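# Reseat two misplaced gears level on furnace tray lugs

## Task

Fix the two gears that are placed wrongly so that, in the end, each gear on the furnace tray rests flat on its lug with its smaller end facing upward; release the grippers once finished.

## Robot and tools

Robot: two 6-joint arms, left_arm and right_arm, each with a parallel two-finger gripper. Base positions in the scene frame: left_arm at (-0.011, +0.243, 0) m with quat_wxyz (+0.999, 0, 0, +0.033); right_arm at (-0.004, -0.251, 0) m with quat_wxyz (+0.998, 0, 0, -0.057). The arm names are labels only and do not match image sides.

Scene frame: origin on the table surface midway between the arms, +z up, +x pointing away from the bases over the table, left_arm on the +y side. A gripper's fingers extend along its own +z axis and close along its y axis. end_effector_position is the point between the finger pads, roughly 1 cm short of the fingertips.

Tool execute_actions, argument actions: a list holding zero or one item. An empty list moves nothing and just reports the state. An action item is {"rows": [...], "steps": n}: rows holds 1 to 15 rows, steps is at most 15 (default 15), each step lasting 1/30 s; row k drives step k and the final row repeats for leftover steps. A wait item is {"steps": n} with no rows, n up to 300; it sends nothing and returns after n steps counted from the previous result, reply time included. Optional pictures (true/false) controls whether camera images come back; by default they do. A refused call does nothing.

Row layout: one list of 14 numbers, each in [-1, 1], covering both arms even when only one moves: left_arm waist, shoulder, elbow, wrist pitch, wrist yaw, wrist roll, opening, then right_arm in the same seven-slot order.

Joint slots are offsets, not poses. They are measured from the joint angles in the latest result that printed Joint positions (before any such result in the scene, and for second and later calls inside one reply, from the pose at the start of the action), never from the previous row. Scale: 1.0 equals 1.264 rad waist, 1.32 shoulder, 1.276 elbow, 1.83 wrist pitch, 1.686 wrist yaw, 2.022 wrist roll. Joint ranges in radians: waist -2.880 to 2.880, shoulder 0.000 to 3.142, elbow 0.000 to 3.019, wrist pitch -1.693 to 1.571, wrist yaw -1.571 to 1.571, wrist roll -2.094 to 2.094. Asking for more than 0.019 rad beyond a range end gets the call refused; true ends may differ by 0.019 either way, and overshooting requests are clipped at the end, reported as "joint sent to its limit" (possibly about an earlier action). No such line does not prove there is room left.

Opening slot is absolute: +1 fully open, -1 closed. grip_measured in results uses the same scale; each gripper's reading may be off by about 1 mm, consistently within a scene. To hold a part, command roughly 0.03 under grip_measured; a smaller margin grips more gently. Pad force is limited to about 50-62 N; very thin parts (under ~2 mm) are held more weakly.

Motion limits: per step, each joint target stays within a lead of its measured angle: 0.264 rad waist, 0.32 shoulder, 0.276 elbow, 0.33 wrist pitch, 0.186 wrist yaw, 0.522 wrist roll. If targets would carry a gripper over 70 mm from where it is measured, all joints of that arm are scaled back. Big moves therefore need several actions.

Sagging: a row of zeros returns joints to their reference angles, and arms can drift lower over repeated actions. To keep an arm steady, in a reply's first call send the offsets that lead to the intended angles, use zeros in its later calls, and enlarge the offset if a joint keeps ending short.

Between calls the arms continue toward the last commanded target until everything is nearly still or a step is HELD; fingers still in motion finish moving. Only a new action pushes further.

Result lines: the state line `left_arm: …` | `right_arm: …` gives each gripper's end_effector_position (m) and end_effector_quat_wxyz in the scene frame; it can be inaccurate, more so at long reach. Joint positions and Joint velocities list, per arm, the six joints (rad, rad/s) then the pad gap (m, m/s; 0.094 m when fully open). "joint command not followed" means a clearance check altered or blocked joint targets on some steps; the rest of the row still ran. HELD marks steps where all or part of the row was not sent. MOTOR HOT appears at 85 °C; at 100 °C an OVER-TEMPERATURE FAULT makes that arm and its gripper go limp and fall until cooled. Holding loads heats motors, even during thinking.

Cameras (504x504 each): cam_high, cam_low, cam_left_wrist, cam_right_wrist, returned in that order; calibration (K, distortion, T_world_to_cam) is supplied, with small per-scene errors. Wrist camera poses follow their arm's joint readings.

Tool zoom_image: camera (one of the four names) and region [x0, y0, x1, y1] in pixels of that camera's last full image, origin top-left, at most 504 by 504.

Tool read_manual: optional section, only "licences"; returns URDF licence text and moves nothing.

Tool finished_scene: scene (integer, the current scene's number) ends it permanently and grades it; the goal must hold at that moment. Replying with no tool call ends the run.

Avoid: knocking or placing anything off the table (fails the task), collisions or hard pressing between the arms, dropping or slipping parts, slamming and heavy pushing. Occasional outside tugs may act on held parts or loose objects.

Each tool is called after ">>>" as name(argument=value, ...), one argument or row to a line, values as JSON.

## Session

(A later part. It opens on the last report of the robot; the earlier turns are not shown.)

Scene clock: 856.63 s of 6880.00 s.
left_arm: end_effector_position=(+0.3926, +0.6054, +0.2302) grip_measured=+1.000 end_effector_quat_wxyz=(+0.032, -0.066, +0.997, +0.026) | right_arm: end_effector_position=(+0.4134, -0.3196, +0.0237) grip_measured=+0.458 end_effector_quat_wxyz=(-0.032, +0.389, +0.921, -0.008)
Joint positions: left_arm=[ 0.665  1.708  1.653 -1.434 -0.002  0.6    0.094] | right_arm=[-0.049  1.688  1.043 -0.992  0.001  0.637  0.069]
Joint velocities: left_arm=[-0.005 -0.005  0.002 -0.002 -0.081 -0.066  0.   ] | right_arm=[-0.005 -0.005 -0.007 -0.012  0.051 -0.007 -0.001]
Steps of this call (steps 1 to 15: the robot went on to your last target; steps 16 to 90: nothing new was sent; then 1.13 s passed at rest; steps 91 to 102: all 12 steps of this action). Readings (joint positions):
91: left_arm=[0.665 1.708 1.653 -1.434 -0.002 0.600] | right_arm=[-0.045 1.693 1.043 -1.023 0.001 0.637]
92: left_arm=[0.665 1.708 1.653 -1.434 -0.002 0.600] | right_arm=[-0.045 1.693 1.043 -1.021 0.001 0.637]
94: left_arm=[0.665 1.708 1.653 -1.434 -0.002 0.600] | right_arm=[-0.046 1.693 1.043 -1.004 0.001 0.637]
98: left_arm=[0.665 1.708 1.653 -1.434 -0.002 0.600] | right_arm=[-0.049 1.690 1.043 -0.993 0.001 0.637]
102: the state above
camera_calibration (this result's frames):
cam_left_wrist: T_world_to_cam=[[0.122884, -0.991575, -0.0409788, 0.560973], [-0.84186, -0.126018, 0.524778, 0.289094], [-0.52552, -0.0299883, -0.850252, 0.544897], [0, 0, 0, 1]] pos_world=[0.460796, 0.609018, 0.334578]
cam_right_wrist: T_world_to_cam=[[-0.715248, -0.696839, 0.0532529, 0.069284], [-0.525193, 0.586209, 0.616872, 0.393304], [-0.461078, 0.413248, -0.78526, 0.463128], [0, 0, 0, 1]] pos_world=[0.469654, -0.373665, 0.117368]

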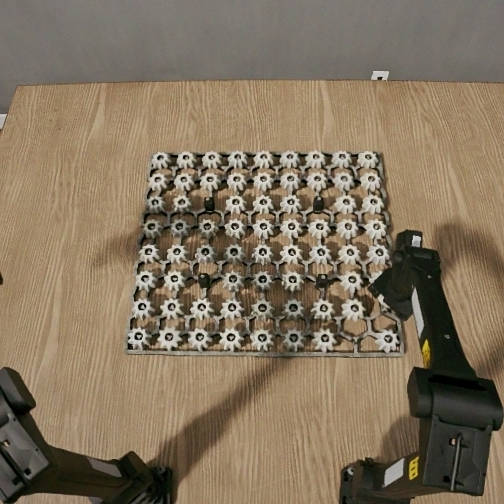

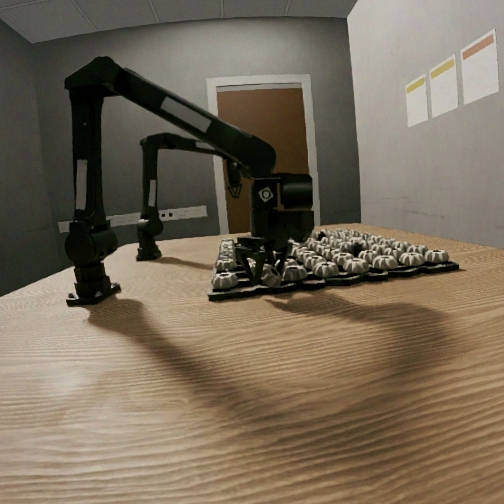

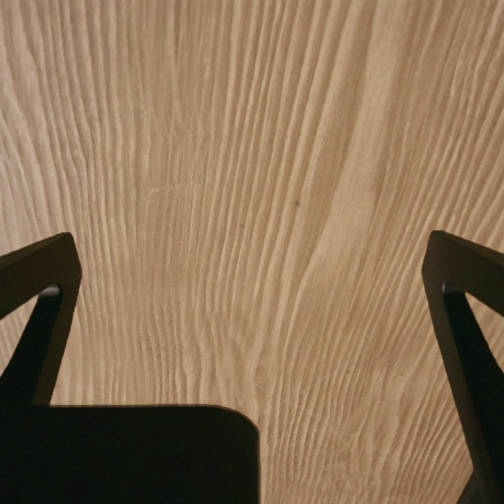

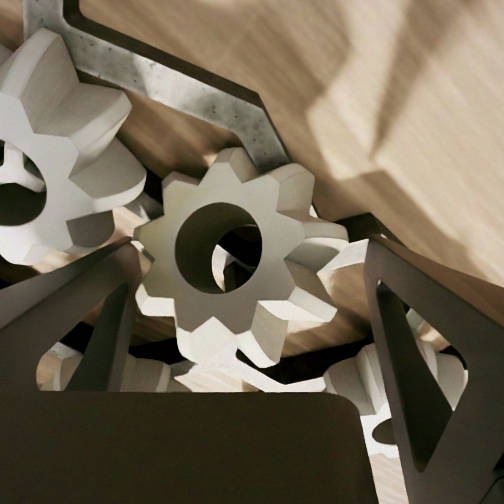

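Close with slight q1 compliance toward the gear, then lift.

>>> execute_actions(
  actions=[
    {"rows":[[0,0,0.01,0,0,0,1,0,0,0,0,0,0,0.4],[0,0,0.01,0,0,0,1,0.002,0,0,0,0,0,0.35],[0,0,0.01,0,0,0,1,0.004,0,0,0,0,0,0.3],[0,0,0.01,0,0,0,1,0.006,0,0,0,0,0,0.26],[0,0,0.01,0,0,0,1,0.006,0,0,0,0,0,0.23],[0,0,0.01,0,0,0,1,0.006,0,0,0,0,0,0.2],[0,0,0.01,0,0,0,1,0.006,0,0,0,0,0,0.18],[0,0,0.01,0,0,0,1,0.006,0,0,0,0,0,0.16],[0,0,0.01,0,0,0,1,0.006,0,0,0,0,0,0.14]],"steps":15},
  ],
)

Scene clock: 862.17 s of 6880.00 s.
left_arm: end_effector_position=(+0.3926, +0.6054, +0.2302) grip_measured=+1.000 end_effector_quat_wxyz=(+0.032, -0.066, +0.997, +0.026) | right_arm: end_effector_position=(+0.4142, -0.3144, +0.0237) grip_measured=+0.142 end_effector_quat_wxyz=(-0.033, +0.385, +0.922, -0.005)
Joint positions: left_arm=[ 0.665  1.708  1.653 -1.434 -0.002  0.6    0.094] | right_arm=[-0.04   1.688  1.043 -0.992 -0.006  0.637  0.054]
Joint velocities: left_arm=[-0.015  0.005 -0.032 -0.012  0.095  0.081  0.   ] | right_arm=[ 0.015 -0.015  0.002 -0.012  0.022  0.022 -0.   ]
Steps of this call (steps 1 to 15: the robot went on to your last target; steps 16 to 90: nothing new was sent; then 2.03 s passed at rest; steps 91 to 105: all 15 steps of this action). Readings (joint positions):
91: left_arm=[0.665 1.708 1.653 -1.434 -0.002 0.600] | right_arm=[-0.049 1.688 1.043 -0.992 0.001 0.637]
92: left_arm=[0.665 1.708 1.653 -1.434 -0.002 0.600] | right_arm=[-0.049 1.688 1.043 -0.992 -0.001 0.637]
94: left_arm=[0.665 1.708 1.653 -1.434 -0.002 0.600] | right_arm=[-0.046 1.688 1.043 -0.992 -0.006 0.637]
98: left_arm=[0.665 1.708 1.653 -1.434 -0.002 0.600] | right_arm=[-0.041 1.688 1.043 -0.992 -0.006 0.637]
105: the state above
camera_calibration (this result's frames):
cam_left_wrist: T_world_to_cam=[[0.122884, -0.991575, -0.0409788, 0.560973], [-0.84186, -0.126018, 0.524778, 0.289094], [-0.52552, -0.0299883, -0.850252, 0.544897], [0, 0, 0, 1]] pos_world=[0.460796, 0.609018, 0.334578]
cam_right_wrist: T_world_to_cam=[[-0.708962, -0.70365, 0.0474427, 0.0689002], [-0.531165, 0.577006, 0.620426, 0.390178], [-0.463937, 0.414658, -0.782829, 0.46293], [0, 0, 0, 1]] pos_world=[0.470867, -0.368611, 0.117049]

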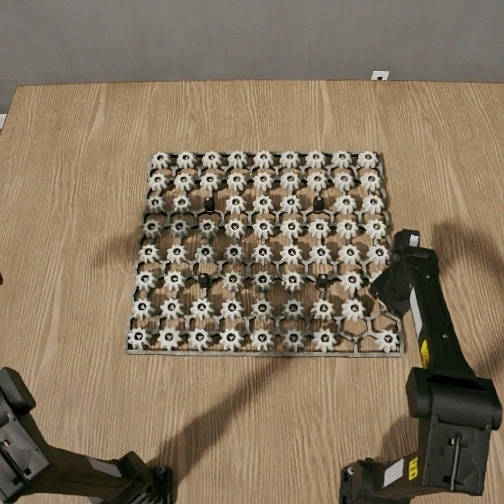

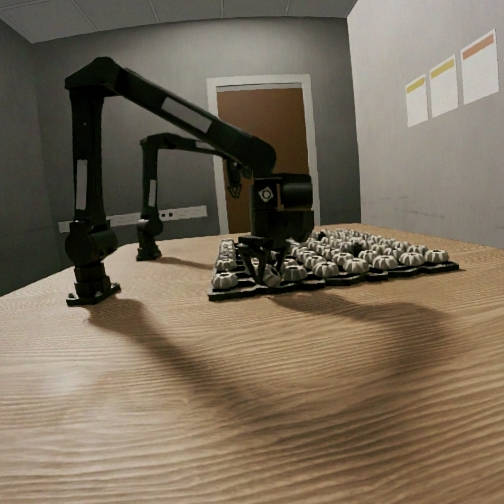

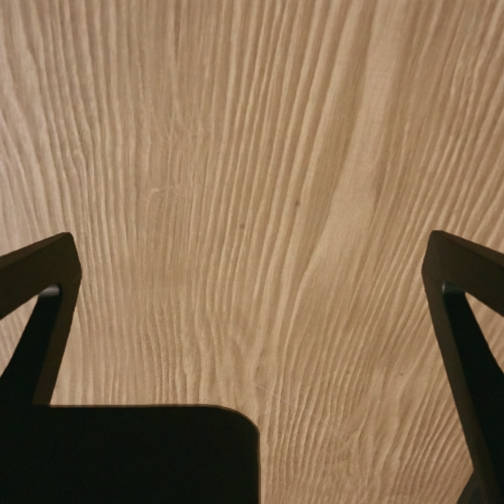

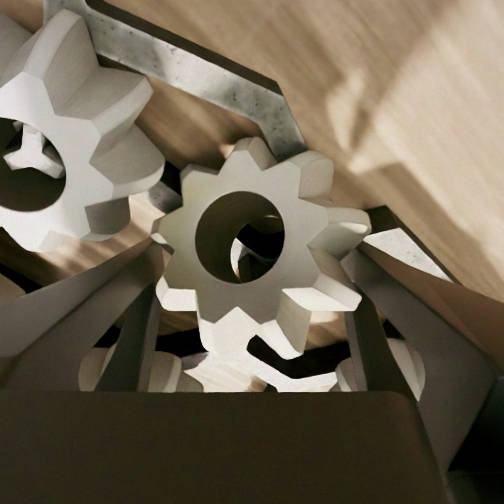

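>>> execute_actions(
  actions=[
    {"rows":[[0,0,0.01,0,0,0,1,0,0,0,0,0,0,0.12],[0,0,0.01,0,0,0,1,0,0,0,0,0,0,0.1],[0,0,0.01,0,0,0,1,0,0,0,0,0,0,0.08],[0,0,0.01,0,0,0,1,0,0,0,0,0,0,0.06],[0,0,0.01,0,0,0,1,0,0,0,0,0,0,0.04],[0,0,0.01,0,0,0,1,0,0,0,0,0,0,0.02]],"steps":12},
  ],
  pictures=false,
)

Scene clock: 866.70 s of 6880.00 s.
left_arm: end_effector_position=(+0.3926, +0.6054, +0.2302) grip_measured=+1.000 end_effector_quat_wxyz=(+0.032, -0.066, +0.997, +0.026) | right_arm: end_effector_position=(+0.4144, -0.3129, +0.0237) grip_measured=+0.035 end_effector_quat_wxyz=(-0.034, +0.385, +0.922, -0.001)
Joint positions: left_arm=[ 0.665  1.708  1.653 -1.434 -0.002  0.6    0.094] | right_arm=[-0.039  1.688  1.043 -0.992 -0.014  0.637  0.049]
Joint velocities: left_arm=[ 0.005 -0.024 -0.007 -0.017  0.007 -0.022  0.   ] | right_arm=[ 0.005  0.005  0.007  0.002 -0.007 -0.022 -0.   ]
Steps of this call (steps 1 to 15: the robot went on to your last target; steps 16 to 90: nothing new was sent; then 1.13 s passed at rest; steps 91 to 102: all 12 steps of this action). Readings (joint positions):
91: left_arm=[0.665 1.708 1.653 -1.434 -0.002 0.600] | right_arm=[-0.040 1.688 1.043 -0.992 -0.009 0.637]
92: left_arm=[0.665 1.708 1.653 -1.434 -0.002 0.600] | right_arm=[-0.040 1.688 1.043 -0.992 -0.010 0.637]
94: left_arm=[0.665 1.708 1.653 -1.434 -0.002 0.600] | right_arm=[-0.039 1.688 1.043 -0.992 -0.012 0.637]
98: left_arm=[0.665 1.708 1.653 -1.434 -0.002 0.600] | right_arm=[-0.039 1.688 1.043 -0.992 -0.014 0.637]
102: the state above

>>> execute_actions(
  actions=[
    {"rows":[[0,0,0.01,0,0,0,1,0,0,0.02,0,0,0,0.0],[0,0,0.01,0,0,0,1,0,-0.008,0.03,-0.004,0,0,0.0],[0,0,0.01,0,0,0,1,0,-0.016,0.04,-0.008,0,0,0.0],[0,0,0.01,0,0,0,1,0,-0.024,0.045,-0.012,0,0,0.0],[0,0,0.01,0,0,0,1,0,-0.032,0.05,-0.017,0,0,0.0]],"steps":15},
  ],
)

Scene clock: 870.80 s of 6880.00 s.
left_arm: end_effector_position=(+0.3926, +0.6054, +0.2302) grip_measured=+1.000 end_effector_quat_wxyz=(+0.032, -0.066, +0.997, +0.026) | right_arm: end_effector_position=(+0.4245, -0.3139, +0.0504) grip_measured=+0.002 end_effector_quat_wxyz=(-0.009, +0.385, +0.923, +0.006)
Joint positions: left_arm=[ 0.665  1.708  1.653 -1.434 -0.002  0.6    0.094] | right_arm=[-0.039  1.639  1.065 -1.011 -0.016  0.637  0.047]
Joint velocities: left_arm=[-0.005 -0.015 -0.012  0.012  0.037 -0.037  0.   ] | right_arm=[ 0.005 -0.005  0.007 -0.002 -0.051  0.007 -0.001]
Steps of this call (steps 1 to 15: the robot went on to your last target; steps 16 to 90: nothing new was sent; then 0.60 s passed at rest; steps 91 to 105: all 15 steps of this action). Readings (joint positions):
91: left_arm=[0.665 1.708 1.653 -1.434 -0.002 0.600] | right_arm=[-0.039 1.688 1.043 -0.992 -0.015 0.637]
92: left_arm=[0.665 1.708 1.653 -1.434 -0.002 0.600] | right_arm=[-0.039 1.688 1.043 -0.992 -0.016 0.637]
94: left_arm=[0.665 1.708 1.653 -1.434 -0.002 0.600] | right_arm=[-0.039 1.685 1.045 -0.995 -0.018 0.637]
98: left_arm=[0.665 1.708 1.653 -1.434 -0.002 0.600] | right_arm=[-0.039 1.660 1.052 -1.009 -0.017 0.637]
105: the state above
camera_calibration (this result's frames):
cam_left_wrist: T_world_to_cam=[[0.122884, -0.991575, -0.0409788, 0.560973], [-0.84186, -0.126018, 0.524778, 0.289094], [-0.52552, -0.0299883, -0.850252, 0.544897], [0, 0, 0, 1]] pos_world=[0.460796, 0.609018, 0.334578]
cam_right_wrist: T_world_to_cam=[[-0.710185, -0.703962, 0.00863219, 0.0776719], [-0.563398, 0.575644, 0.592635, 0.393476], [-0.422162, 0.416017, -0.805425, 0.472298], [0, 0, 0, 1]] pos_world=[0.476231, -0.368308, 0.146542]

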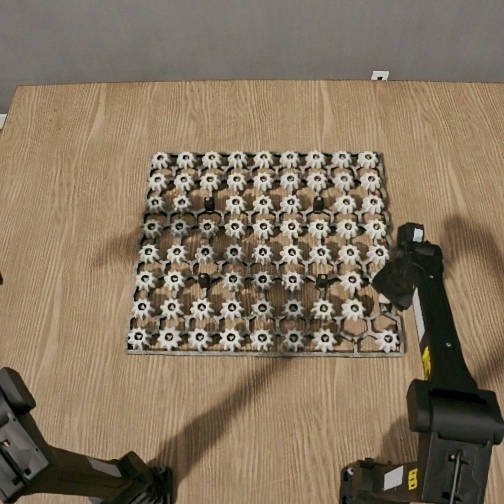

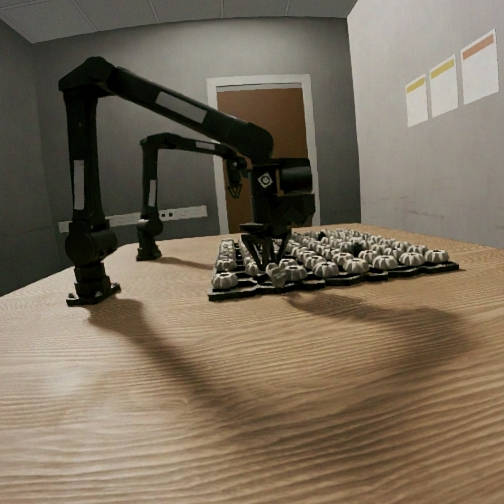

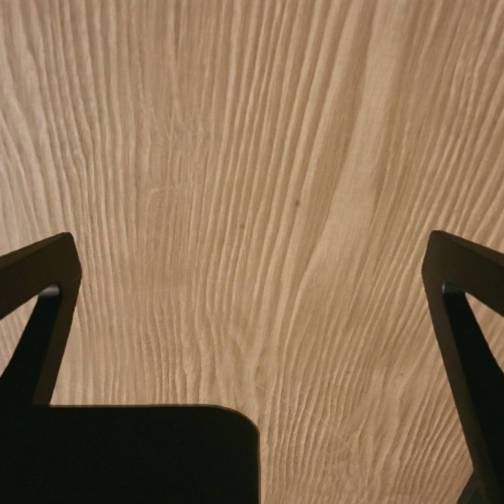

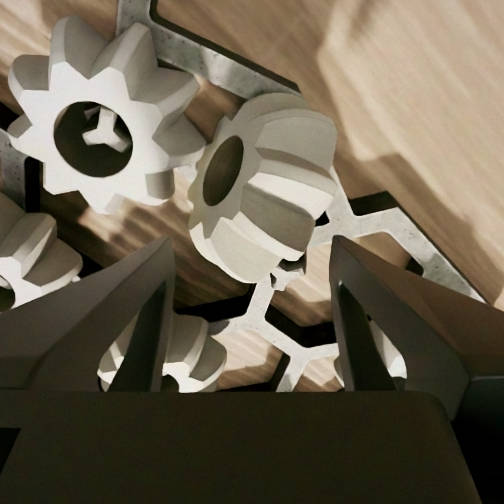

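>>> execute_actions(
  actions=[
    {"rows":[[0,0,0.01,0,0,0,1,0,-0.01,0.04,-0.015,0,0,-0.2],[0,0,0.01,0,0,0,1,0.005,-0.01,0.07,-0.03,0,0,-0.5],[0,0,0.01,0,0,0,1,0.012,0,0.09,-0.043,0.008,0,-0.9],[0,0,0.01,0,0,0,1,0.016,0.004,0.09,-0.043,0.008,0,-0.9]],"steps":15},
  ],
)

Scene clock: 882.67 s of 6880.00 s.
left_arm: end_effector_position=(+0.3926, +0.6054, +0.2302) grip_measured=+1.000 end_effector_quat_wxyz=(+0.032, -0.066, +0.997, +0.026) | right_arm: end_effector_position=(+0.4430, -0.3112, +0.0764) grip_measured=-0.899 end_effector_quat_wxyz=(-0.002, +0.377, +0.926, +0.002)
Joint positions: left_arm=[ 0.665  1.708  1.653 -1.434 -0.002  0.6    0.094] | right_arm=[-0.022  1.638  1.143 -1.078 -0.005  0.637  0.005]
Joint velocities: left_arm=[-0.005 -0.005 -0.012 -0.012 -0.066  0.066  0.   ] | right_arm=[-0.005  0.005  0.007 -0.002 -0.037  0.007 -0.   ]
Steps of this call (steps 1 to 15: the robot went on to your last target; steps 16 to 90: nothing new was sent; then 8.37 s passed at rest; steps 91 to 105: all 15 steps of this action). Readings (joint positions):
91: left_arm=[0.665 1.708 1.653 -1.434 -0.002 0.600] | right_arm=[-0.039 1.639 1.066 -1.014 -0.016 0.637]
92: left_arm=[0.665 1.708 1.653 -1.434 -0.002 0.600] | right_arm=[-0.039 1.639 1.069 -1.025 -0.016 0.637]
94: left_arm=[0.665 1.708 1.653 -1.434 -0.002 0.600] | right_arm=[-0.034 1.639 1.089 -1.062 -0.015 0.637]
98: left_arm=[0.665 1.708 1.653 -1.434 -0.002 0.600] | right_arm=[-0.023 1.638 1.135 -1.075 -0.006 0.637]
105: the state above
camera_calibration (this result's frames):
cam_left_wrist: T_world_to_cam=[[0.122884, -0.991575, -0.0409788, 0.560973], [-0.84186, -0.126018, 0.524778, 0.289094], [-0.52552, -0.0299883, -0.850252, 0.544897], [0, 0, 0, 1]] pos_world=[0.460796, 0.609018, 0.334578]
cam_right_wrist: T_world_to_cam=[[-0.69858, -0.715463, 0.00994661, 0.0837299], [-0.579055, 0.573447, 0.57953, 0.394141], [-0.420336, 0.399088, -0.814891, 0.494547], [0, 0, 0, 1]] pos_world=[0.494597, -0.363481, 0.173752]

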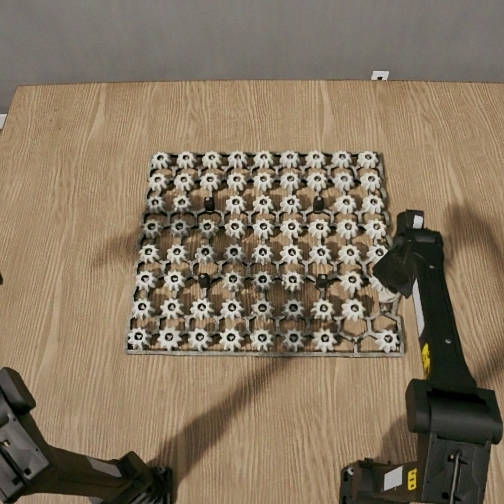

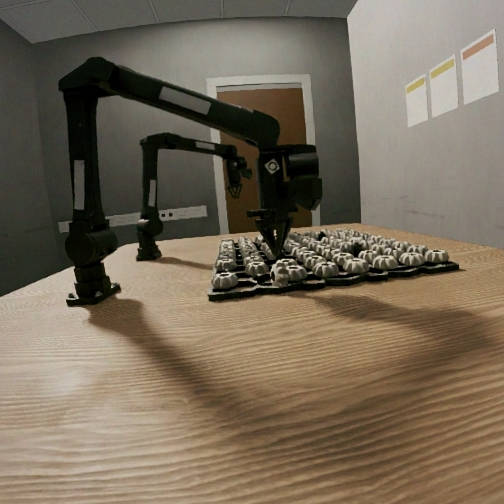

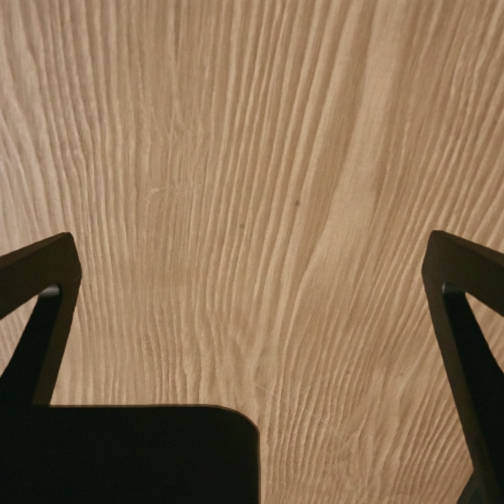

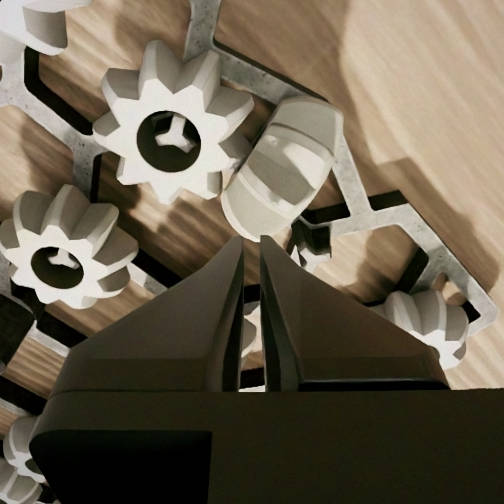

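>>> execute_actions(
  actions=[
    {"rows":[[0,0,0.01,0,0,0,1,-0.006,0.01,0.02,0,0,0,-0.9],[0,0,0.01,0,0,0,1,-0.012,0.02,0.03,0.005,0,0,-0.9],[0,0,0.01,0,0,0,1,-0.014,0.03,0.02,0.012,0,0,-0.9],[0,0,0.01,0,0,0,1,-0.014,0.036,0.012,0.019,0,0,-0.9],[0,0,0.01,0,0,0,1,-0.014,0.042,0.007,0.025,0,0,-0.9]],"steps":15},
  ],
)

Scene clock: 890.90 s of 6880.00 s.
left_arm: end_effector_position=(+0.3926, +0.6054, +0.2302) grip_measured=+1.000 end_effector_quat_wxyz=(+0.032, -0.066, +0.997, +0.026) | right_arm: end_effector_position=(+0.4496, -0.3170, +0.0618) grip_measured=-0.899 end_effector_quat_wxyz=(-0.000, +0.382, +0.924, +0.003)
Joint positions: left_arm=[ 0.665  1.708  1.653 -1.434 -0.002  0.6    0.094] | right_arm=[-0.034  1.673  1.144 -1.041 -0.007  0.637  0.005]
Joint velocities: left_arm=[-0.024  0.005 -0.007  0.002 -0.037 -0.051  0.   ] | right_arm=[-0.015  0.005  0.007 -0.007 -0.066  0.022 -0.001]
Steps of this call (steps 1 to 15: the robot went on to your last target; steps 16 to 90: nothing new was sent; then 4.73 s passed at rest; steps 91 to 105: all 15 steps of this action). Readings (joint positions):
91: left_arm=[0.665 1.708 1.653 -1.434 -0.002 0.600] | right_arm=[-0.022 1.638 1.143 -1.078 -0.005 0.637]
92: left_arm=[0.665 1.708 1.653 -1.434 -0.002 0.600] | right_arm=[-0.023 1.639 1.143 -1.078 -0.005 0.637]
94: left_arm=[0.665 1.708 1.653 -1.434 -0.002 0.600] | right_arm=[-0.025 1.642 1.143 -1.071 -0.005 0.637]
98: left_arm=[0.665 1.708 1.653 -1.434 -0.002 0.600] | right_arm=[-0.033 1.666 1.143 -1.047 -0.005 0.637]
105: the state above
camera_calibration (this result's frames):
cam_left_wrist: T_world_to_cam=[[0.122884, -0.991575, -0.0409788, 0.560973], [-0.84186, -0.126018, 0.524778, 0.289094], [-0.52552, -0.0299883, -0.850252, 0.544897], [0, 0, 0, 1]] pos_world=[0.460796, 0.609018, 0.334578]
cam_right_wrist: T_world_to_cam=[[-0.706477, -0.707697, 0.00743736, 0.0904481], [-0.574301, 0.579389, 0.578348, 0.409556], [-0.413605, 0.404318, -0.815756, 0.48636], [0, 0, 0, 1]] pos_world=[0.500269, -0.369926, 0.159212]

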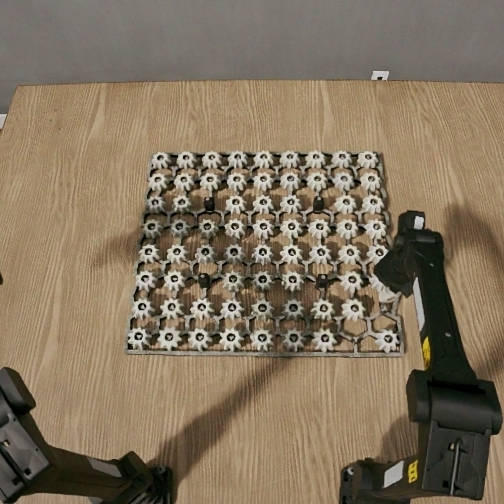

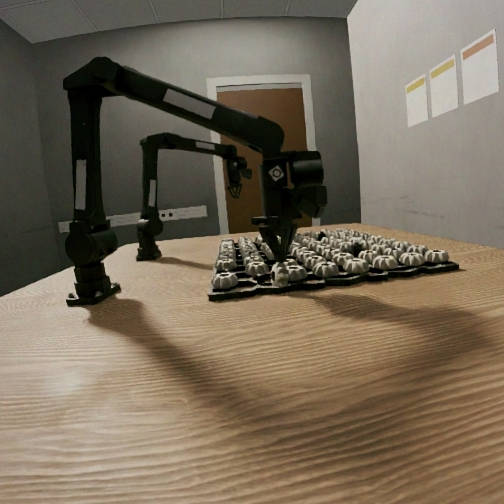

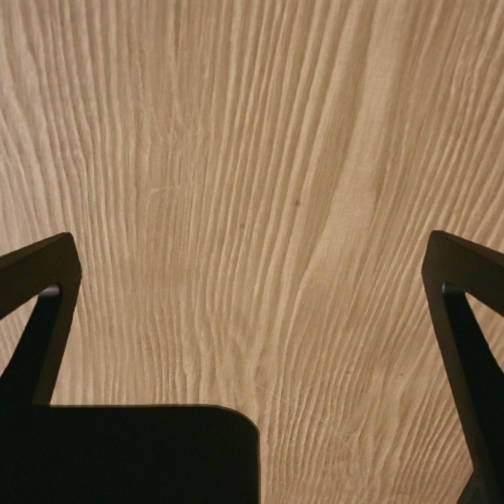

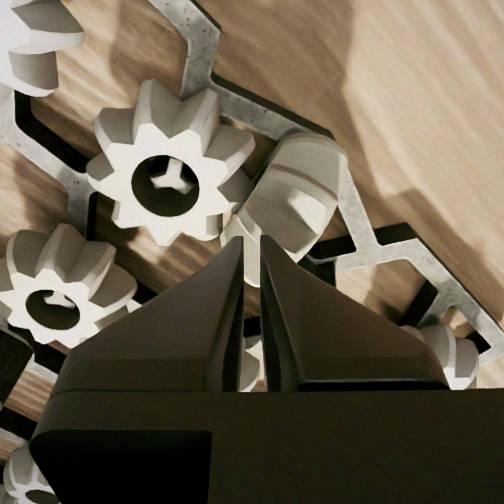

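>>> execute_actions(
  actions=[
    {"rows":[[0,0,0.01,0,0,0,1,0,0.008,0.02,0.004,0,0,-0.9],[0,0,0.01,0,0,0,1,0,0.016,0.015,0.008,0,0,-0.9],[0,0,0.01,0,0,0,1,0,0.022,0.008,0.013,0,0,-0.9],[0,0,0.01,0,0,0,1,0,0.028,0.003,0.018,0,0,-0.9]],"steps":15},
  ],
)

Scene clock: 896.80 s of 6880.00 s.
left_arm: end_effector_position=(+0.3926, +0.6054, +0.2302) grip_measured=+1.000 end_effector_quat_wxyz=(+0.032, -0.066, +0.997, +0.026) | right_arm: end_effector_position=(+0.4549, -0.3172, +0.0593) grip_measured=-0.899 end_effector_quat_wxyz=(+0.008, +0.382, +0.924, +0.007)
Joint positions: left_arm=[ 0.665  1.708  1.653 -1.434 -0.002  0.6    0.094] | right_arm=[-0.034  1.679  1.144 -1.018 -0.01   0.637  0.005]
Joint velocities: left_arm=[-0.005 -0.024  0.007  0.012  0.037  0.037  0.   ] | right_arm=[-0.015 -0.015  0.002  0.002  0.081  0.022  0.   ]
Steps of this call (steps 1 to 15: the robot went on to your last target; steps 16 to 90: nothing new was sent; then 2.40 s passed at rest; steps 91 to 105: all 15 steps of this action). Readings (joint positions):
91: left_arm=[0.665 1.708 1.653 -1.434 -0.002 0.600] | right_arm=[-0.034 1.673 1.144 -1.041 -0.007 0.637]
92: left_arm=[0.665 1.708 1.653 -1.434 -0.002 0.600] | right_arm=[-0.034 1.673 1.144 -1.041 -0.007 0.637]
94: left_arm=[0.665 1.708 1.653 -1.434 -0.002 0.600] | right_arm=[-0.034 1.674 1.144 -1.034 -0.007 0.637]
98: left_arm=[0.665 1.708 1.653 -1.434 -0.002 0.600] | right_arm=[-0.034 1.678 1.144 -1.020 -0.009 0.637]
105: the state above
camera_calibration (this result's frames):
cam_left_wrist: T_world_to_cam=[[0.122884, -0.991575, -0.0409788, 0.560973], [-0.84186, -0.126018, 0.524778, 0.289094], [-0.52552, -0.0299883, -0.850252, 0.544897], [0, 0, 0, 1]] pos_world=[0.460796, 0.609018, 0.334578]
cam_right_wrist: T_world_to_cam=[[-0.706474, -0.707718, -0.00546215, 0.0948128], [-0.584526, 0.579113, 0.568293, 0.419354], [-0.399028, 0.404677, -0.822808, 0.480571], [0, 0, 0, 1]] pos_world=[0.503868, -0.370229, 0.157619]

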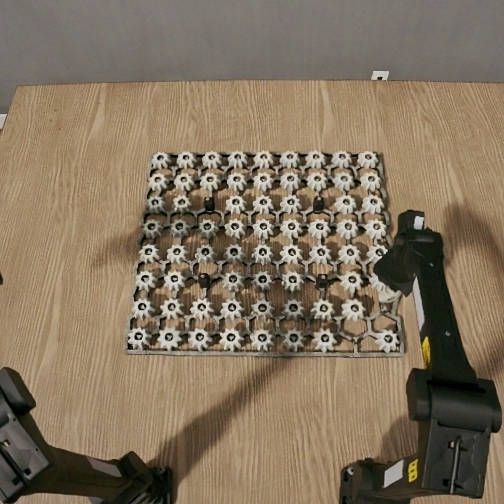

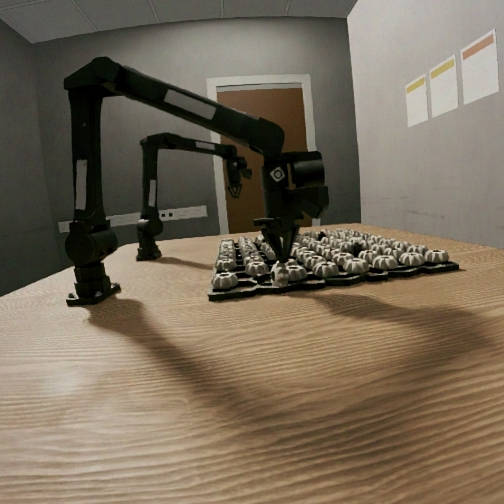

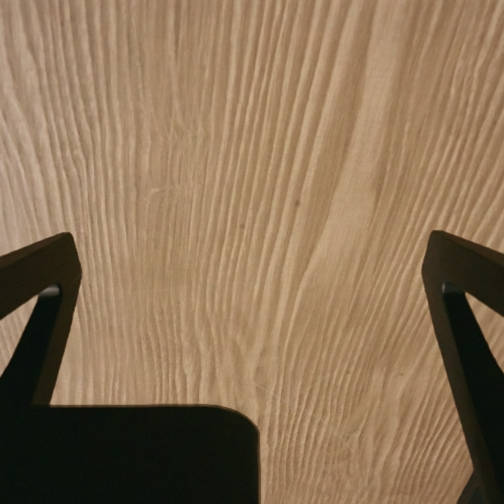

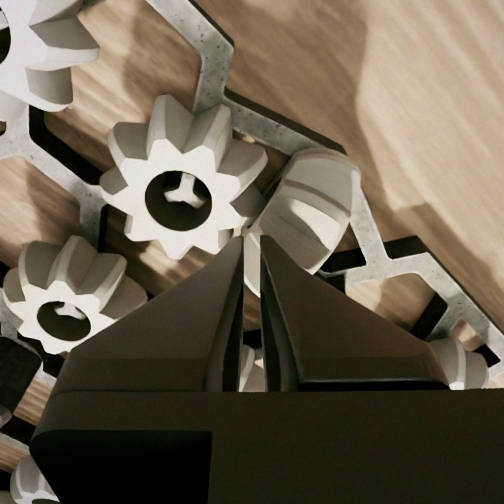

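>>> execute_actions(
  actions=[
    {"rows":[[0,0,0.01,0,0,0,1,0,0.008,0,-0.006,0,0,-0.9],[0,0,0.01,0,0,0,1,0,0.008,0,-0.012,0,0,-0.9],[0,0,0.01,0,0,0,1,0,0.008,0,-0.018,0,0,-0.9],[0,0,0.01,0,0,0,1,0,0.008,0,-0.024,0,0,-0.9],[0,0,0.01,0,0,0,1,0,0.008,0,-0.03,0,0,-0.9],[0,0,0.01,0,0,0,1,0,0.008,0,-0.036,0,0,-0.9],[0,0,0.01,0,0,0,1,0,0.008,0,-0.042,0,0,-0.9],[0,0,0.01,0,0,0,1,0,0.008,0,-0.048,0,0,-0.9],[0,0,0.01,0,0,0,1,0,0.008,0,-0.054,0,0,-0.9]],"steps":15},
  ],
)

Scene clock: 905.73 s of 6880.00 s.
left_arm: end_effector_position=(+0.3926, +0.6054, +0.2302) grip_measured=+1.000 end_effector_quat_wxyz=(+0.032, -0.066, +0.997, +0.026) | right_arm: end_effector_position=(+0.4345, -0.3139, +0.0613) grip_measured=-0.899 end_effector_quat_wxyz=(-0.032, +0.382, +0.924, -0.002)
Joint positions: left_arm=[ 0.665  1.708  1.653 -1.434 -0.002  0.6    0.094] | right_arm=[-0.034  1.675  1.144 -1.103 -0.012  0.637  0.005]
Joint velocities: left_arm=[-0.015  0.005 -0.002  0.012 -0.022 -0.007  0.   ] | right_arm=[-0.005 -0.005 -0.007 -0.051  0.066  0.022  0.001]
Steps of this call (steps 1 to 15: the robot went on to your last target; steps 16 to 90: nothing new was sent; then 5.43 s passed at rest; steps 91 to 105: all 15 steps of this action). Readings (joint positions):
91: left_arm=[0.665 1.708 1.653 -1.434 -0.002 0.600] | right_arm=[-0.034 1.679 1.144 -1.018 -0.010 0.637]
92: left_arm=[0.665 1.708 1.653 -1.434 -0.002 0.600] | right_arm=[-0.034 1.679 1.144 -1.019 -0.010 0.637]
94: left_arm=[0.665 1.708 1.653 -1.434 -0.002 0.600] | right_arm=[-0.034 1.679 1.144 -1.029 -0.010 0.637]
98: left_arm=[0.665 1.708 1.653 -1.434 -0.002 0.600] | right_arm=[-0.034 1.676 1.144 -1.065 -0.012 0.637]
105: the state above
camera_calibration (this result's frames):
cam_left_wrist: T_world_to_cam=[[0.122884, -0.991575, -0.0409788, 0.560973], [-0.84186, -0.126018, 0.524778, 0.289094], [-0.52552, -0.0299883, -0.850252, 0.544897], [0, 0, 0, 1]] pos_world=[0.460796, 0.609018, 0.334578]
cam_right_wrist: T_world_to_cam=[[-0.70505, -0.707938, 0.0415753, 0.0792145], [-0.536603, 0.570907, 0.621387, 0.377722], [-0.463639, 0.4158, -0.7824, 0.501791], [0, 0, 0, 1]] pos_world=[0.491187, -0.36821, 0.154596]

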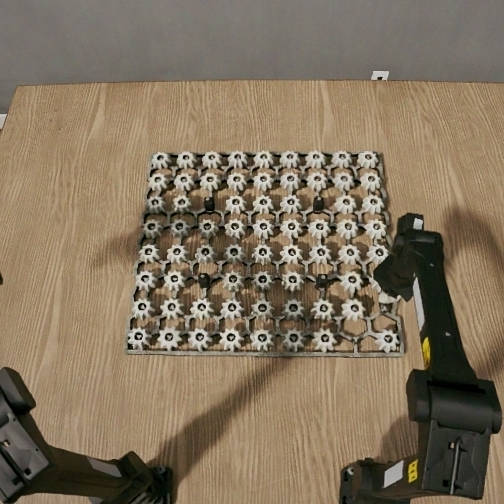

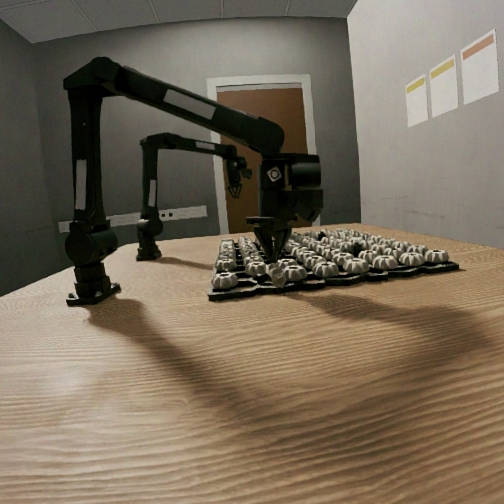

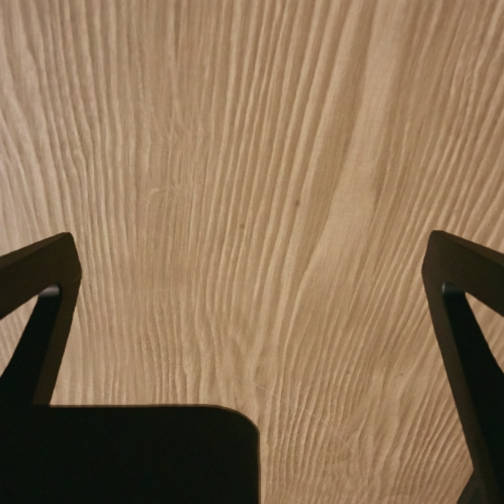

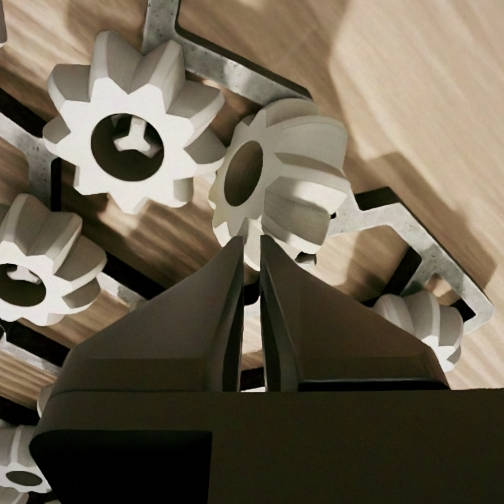

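>>> execute_actions(
  actions=[
    {"rows":[[0,0,0.01,0,0,0,1,0.004,-0.012,0.03,0,0,0,-0.9],[0,0,0.01,0,0,0,1,0.008,-0.012,0.03,0.01,0,0,-0.9],[0,0,0.01,0,0,0,1,0.01,-0.012,0.02,0.02,0,0,-0.9],[0,0,0.01,0,0,0,1,0.01,-0.008,0.01,0.03,0,0,-0.9],[0,0,0.01,0,0,0,1,0.01,-0.004,0,0.034,0,0,-0.9]],"steps":15},
  ],
)

Scene clock: 914.43 s of 6880.00 s.
left_arm: end_effector_position=(+0.3926, +0.6054, +0.2302) grip_measured=+1.000 end_effector_quat_wxyz=(+0.032, -0.066, +0.997, +0.026) | right_arm: end_effector_position=(+0.4474, -0.3133, +0.0638) grip_measured=-0.899 end_effector_quat_wxyz=(-0.005, +0.380, +0.925, +0.005)
Joint positions: left_arm=[ 0.665  1.708  1.653 -1.434 -0.002  0.6    0.094] | right_arm=[-0.028  1.668  1.144 -1.054 -0.012  0.637  0.005]
Joint velocities: left_arm=[-0.005 -0.024 -0.012 -0.007  0.051 -0.037  0.   ] | right_arm=[-0.005 -0.005  0.007  0.002  0.037  0.066  0.   ]
Steps of this call (steps 1 to 15: the robot went on to your last target; steps 16 to 90: nothing new was sent; then 5.20 s passed at rest; steps 91 to 105: all 15 steps of this action). Readings (joint positions):
91: left_arm=[0.665 1.708 1.653 -1.434 -0.002 0.600] | right_arm=[-0.034 1.674 1.144 -1.105 -0.012 0.637]
92: left_arm=[0.665 1.708 1.653 -1.434 -0.002 0.600] | right_arm=[-0.034 1.673 1.144 -1.104 -0.012 0.637]
94: left_arm=[0.665 1.708 1.653 -1.434 -0.002 0.600] | right_arm=[-0.033 1.670 1.144 -1.089 -0.012 0.637]
98: left_arm=[0.665 1.708 1.653 -1.434 -0.002 0.600] | right_arm=[-0.029 1.668 1.144 -1.057 -0.012 0.637]
105: the state above
camera_calibration (this result's frames):
cam_left_wrist: T_world_to_cam=[[0.122884, -0.991575, -0.0409788, 0.560973], [-0.84186, -0.126018, 0.524778, 0.289094], [-0.52552, -0.0299883, -0.850252, 0.544897], [0, 0, 0, 1]] pos_world=[0.460796, 0.609018, 0.334578]
cam_right_wrist: T_world_to_cam=[[-0.702645, -0.711496, 0.00799516, 0.0885207], [-0.573389, 0.572838, 0.585731, 0.40209], [-0.421325, 0.406977, -0.810466, 0.489567], [0, 0, 0, 1]] pos_world=[0.499019, -0.366593, 0.160553]

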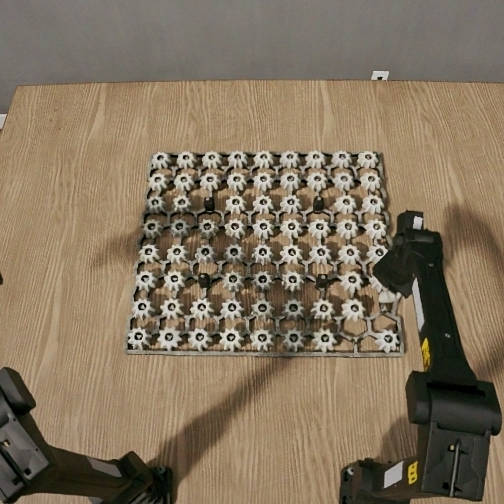

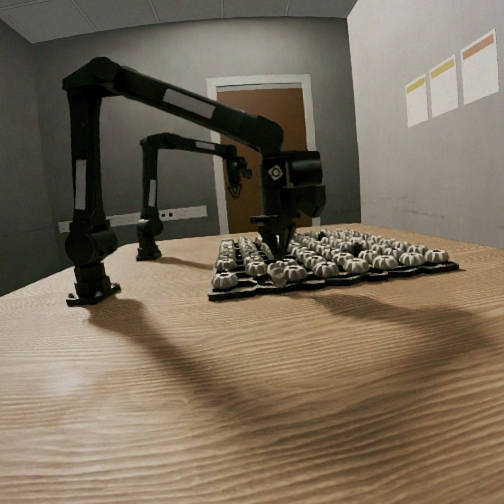

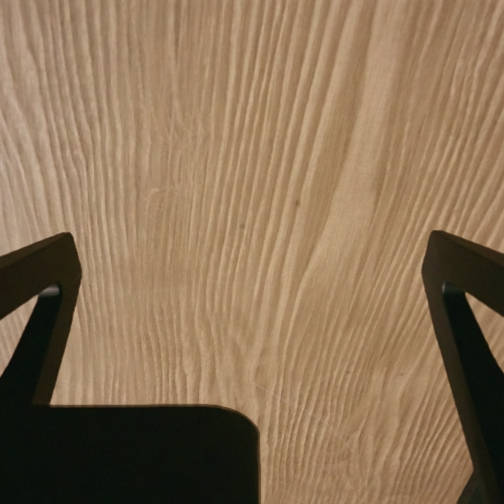

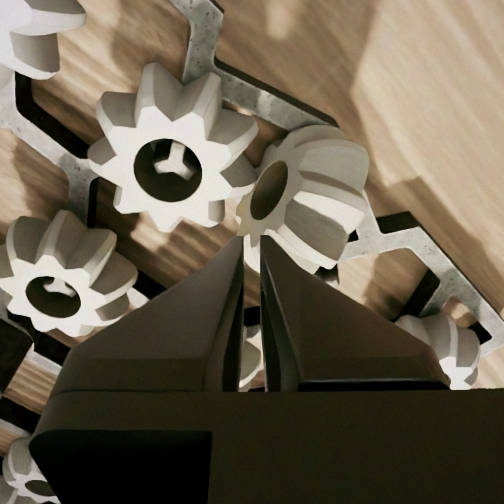

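>>> execute_actions(
  actions=[
    {"rows":[[0,0,0.01,0,0,0,1,0.002,0.005,-0.008,0.005,0,0,-0.9],[0,0,0.01,0,0,0,1,0.004,0.01,-0.016,0.011,0,0,-0.9],[0,0,0.01,0,0,0,1,0.004,0.015,-0.022,0.017,0,0,-0.9],[0,0,0.01,0,0,0,1,0.004,0.018,-0.026,0.022,0,0,-0.9]],"steps":15},
  ],
)

Scene clock: 919.47 s of 6880.00 s.
left_arm: end_effector_position=(+0.3926, +0.6054, +0.2302) grip_measured=+1.000 end_effector_quat_wxyz=(+0.032, -0.066, +0.997, +0.026) | right_arm: end_effector_position=(+0.4454, -0.3130, +0.0558) grip_measured=-0.899 end_effector_quat_wxyz=(-0.002, +0.380, +0.925, +0.006)
Joint positions: left_arm=[ 0.665  1.708  1.653 -1.434 -0.002  0.6    0.094] | right_arm=[-0.028  1.671  1.124 -1.025 -0.012  0.637  0.005]
Joint velocities: left_arm=[-0.005 -0.015 -0.027 -0.017 -0.066 -0.066  0.   ] | right_arm=[ 0.005 -0.005 -0.017 -0.002 -0.022 -0.007 -0.001]
Steps of this call (steps 1 to 15: the robot went on to your last target; steps 16 to 90: nothing new was sent; then 1.53 s passed at rest; steps 91 to 105: all 15 steps of this action). Readings (joint positions):
91: left_arm=[0.665 1.708 1.653 -1.434 -0.002 0.600] | right_arm=[-0.028 1.668 1.144 -1.054 -0.012 0.637]
92: left_arm=[0.665 1.708 1.653 -1.434 -0.002 0.600] | right_arm=[-0.028 1.668 1.143 -1.052 -0.012 0.637]
94: left_arm=[0.665 1.708 1.653 -1.434 -0.002 0.600] | right_arm=[-0.028 1.668 1.137 -1.040 -0.012 0.637]
98: left_arm=[0.665 1.708 1.653 -1.434 -0.002 0.600] | right_arm=[-0.028 1.671 1.124 -1.028 -0.012 0.637]
105: the state above
camera_calibration (this result's frames):
cam_left_wrist: T_world_to_cam=[[0.122884, -0.991575, -0.0409788, 0.560973], [-0.84186, -0.126018, 0.524778, 0.289094], [-0.52552, -0.0299883, -0.850252, 0.544897], [0, 0, 0, 1]] pos_world=[0.460796, 0.609018, 0.334578]
cam_right_wrist: T_world_to_cam=[[-0.702681, -0.711492, 0.00428205, 0.0876702], [-0.576728, 0.57309, 0.582197, 0.407191], [-0.416682, 0.406629, -0.813037, 0.480102], [0, 0, 0, 1]] pos_world=[0.496493, -0.366204, 0.1529]

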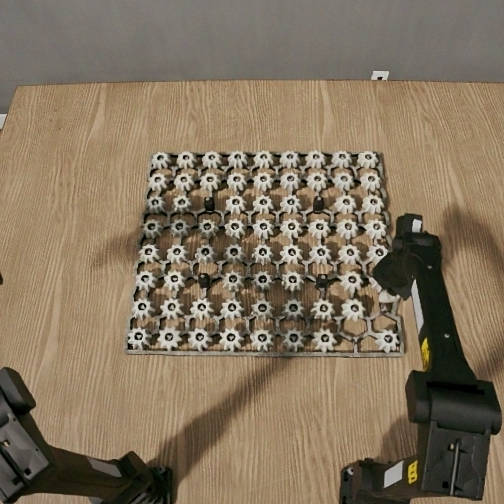

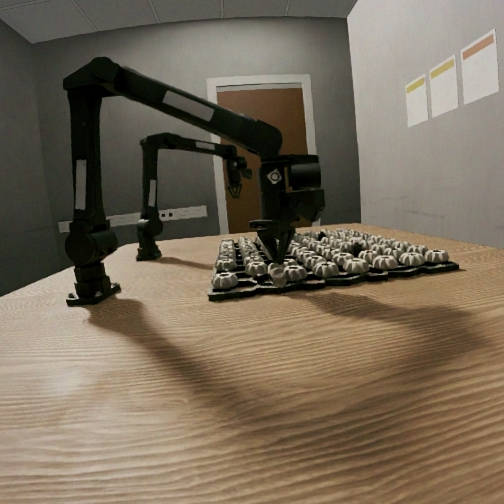

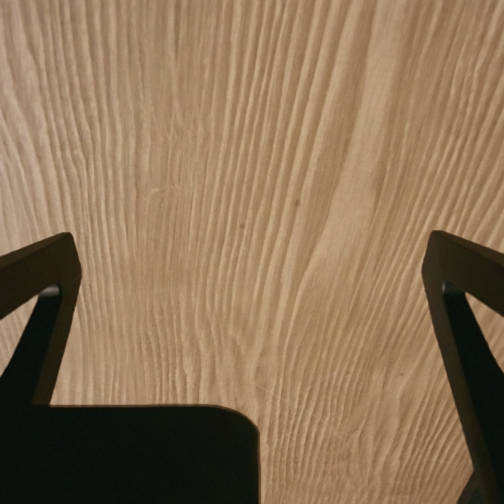

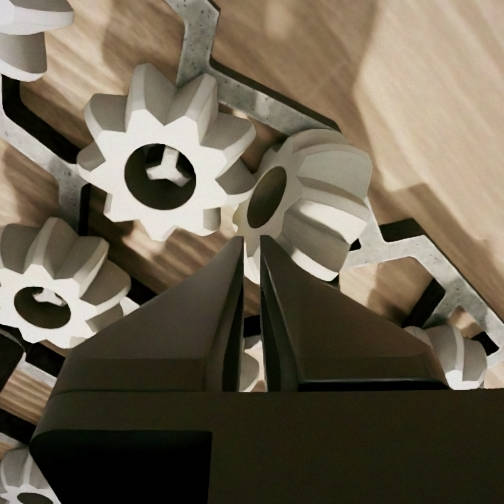

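>>> execute_actions(
  actions=[
    {"rows":[[0,0,0.01,0,0,0,1,0,0.006,-0.008,0.006,0,0,-0.9],[0,0,0.01,0,0,0,1,0,0.012,-0.014,0.012,0,0,-0.9],[0,0,0.01,0,0,0,1,0,0.016,-0.018,0.018,0,0,-0.9],[0,0,0.01,0,0,0,1,0,0.016,-0.018,0.02,0,0,-0.9],[0,0,0.01,0,0,0,1,0,0.016,-0.018,0.02,0,0,-0.9],[0,0,0.01,0,0,0,1,0,0.016,-0.018,0.02,0,0,-0.9],[0,0,0.01,0,0,0,1,-0.004,0.016,-0.018,0.017,0,0,-0.9],[0,0,0.01,0,0,0,1,-0.008,0.016,-0.018,0.014,0,0,-0.9],[0,0,0.01,0,0,0,1,-0.012,0.016,-0.018,0.011,0,0,-0.9],[0,0,0.01,0,0,0,1,-0.016,0.016,-0.018,0.008,0,0,-0.9],[0,0,0.01,0,0,0,1,-0.02,0.016,-0.018,0.005,0,0,-0.9],[0,0,0.01,0,0,0,1,-0.024,0.016,-0.018,0.002,0,0,-0.9]],"steps":15},
  ],
)

Scene clock: 927.37 s of 6880.00 s.
left_arm: end_effector_position=(+0.3926, +0.6054, +0.2302) grip_measured=+1.000 end_effector_quat_wxyz=(+0.032, -0.066, +0.997, +0.026) | right_arm: end_effector_position=(+0.4471, -0.3194, +0.0545) grip_measured=-0.899 end_effector_quat_wxyz=(+0.004, +0.386, +0.922, +0.009)
Joint positions: left_arm=[ 0.665  1.708  1.653 -1.434 -0.002  0.6    0.094] | right_arm=[-0.043  1.671  1.12  -1.006 -0.015  0.637  0.005]
Joint velocities: left_arm=[-0.005 -0.005 -0.007 -0.017 -0.066  0.022  0.   ] | right_arm=[-0.093 -0.015 -0.007 -0.027  0.066  0.022 -0.001]
Steps of this call (steps 1 to 15: the robot went on to your last target; steps 16 to 90: nothing new was sent; then 4.40 s passed at rest; steps 91 to 105: all 15 steps of this action). Readings (joint positions):
91: left_arm=[0.665 1.708 1.653 -1.434 -0.002 0.600] | right_arm=[-0.028 1.671 1.124 -1.025 -0.012 0.637]
92: left_arm=[0.665 1.708 1.653 -1.434 -0.002 0.600] | right_arm=[-0.028 1.671 1.124 -1.023 -0.012 0.637]
94: left_arm=[0.665 1.708 1.653 -1.434 -0.002 0.600] | right_arm=[-0.028 1.671 1.121 -1.012 -0.012 0.637]
98: left_arm=[0.665 1.708 1.653 -1.434 -0.002 0.600] | right_arm=[-0.029 1.671 1.120 -1.002 -0.012 0.637]
105: the state above
camera_calibration (this result's frames):
cam_left_wrist: T_world_to_cam=[[0.122884, -0.991575, -0.0409788, 0.560973], [-0.84186, -0.126018, 0.524778, 0.289094], [-0.52552, -0.0299883, -0.850252, 0.544897], [0, 0, 0, 1]] pos_world=[0.460796, 0.609018, 0.334578]
cam_right_wrist: T_world_to_cam=[[-0.712892, -0.701243, -0.00657308, 0.0927747], [-0.576708, 0.580904, 0.57442, 0.415545], [-0.39899, 0.41329, -0.818534, 0.476848], [0, 0, 0, 1]] pos_world=[0.496044, -0.373411, 0.152228]

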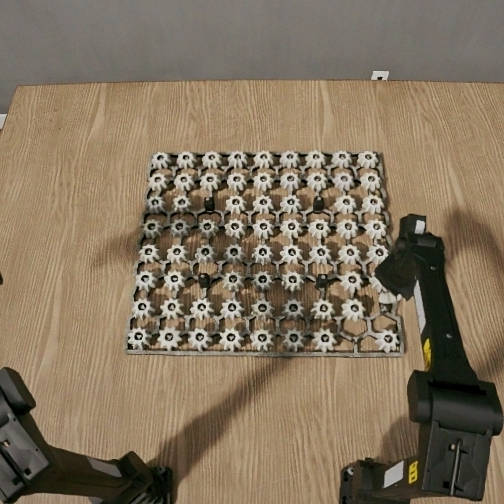

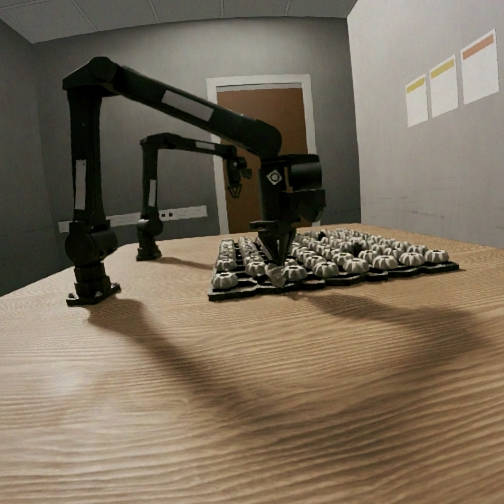

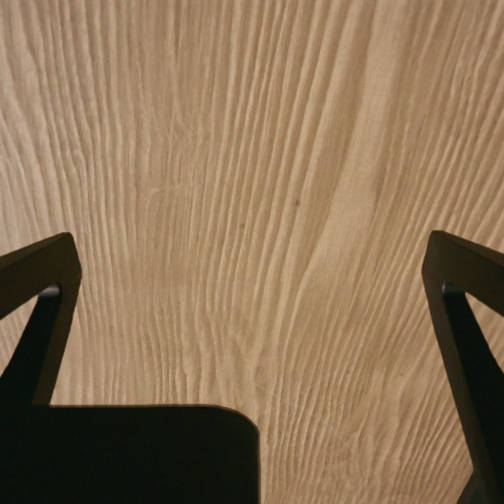

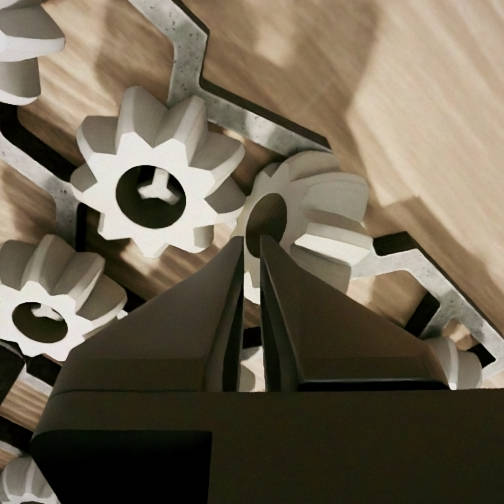

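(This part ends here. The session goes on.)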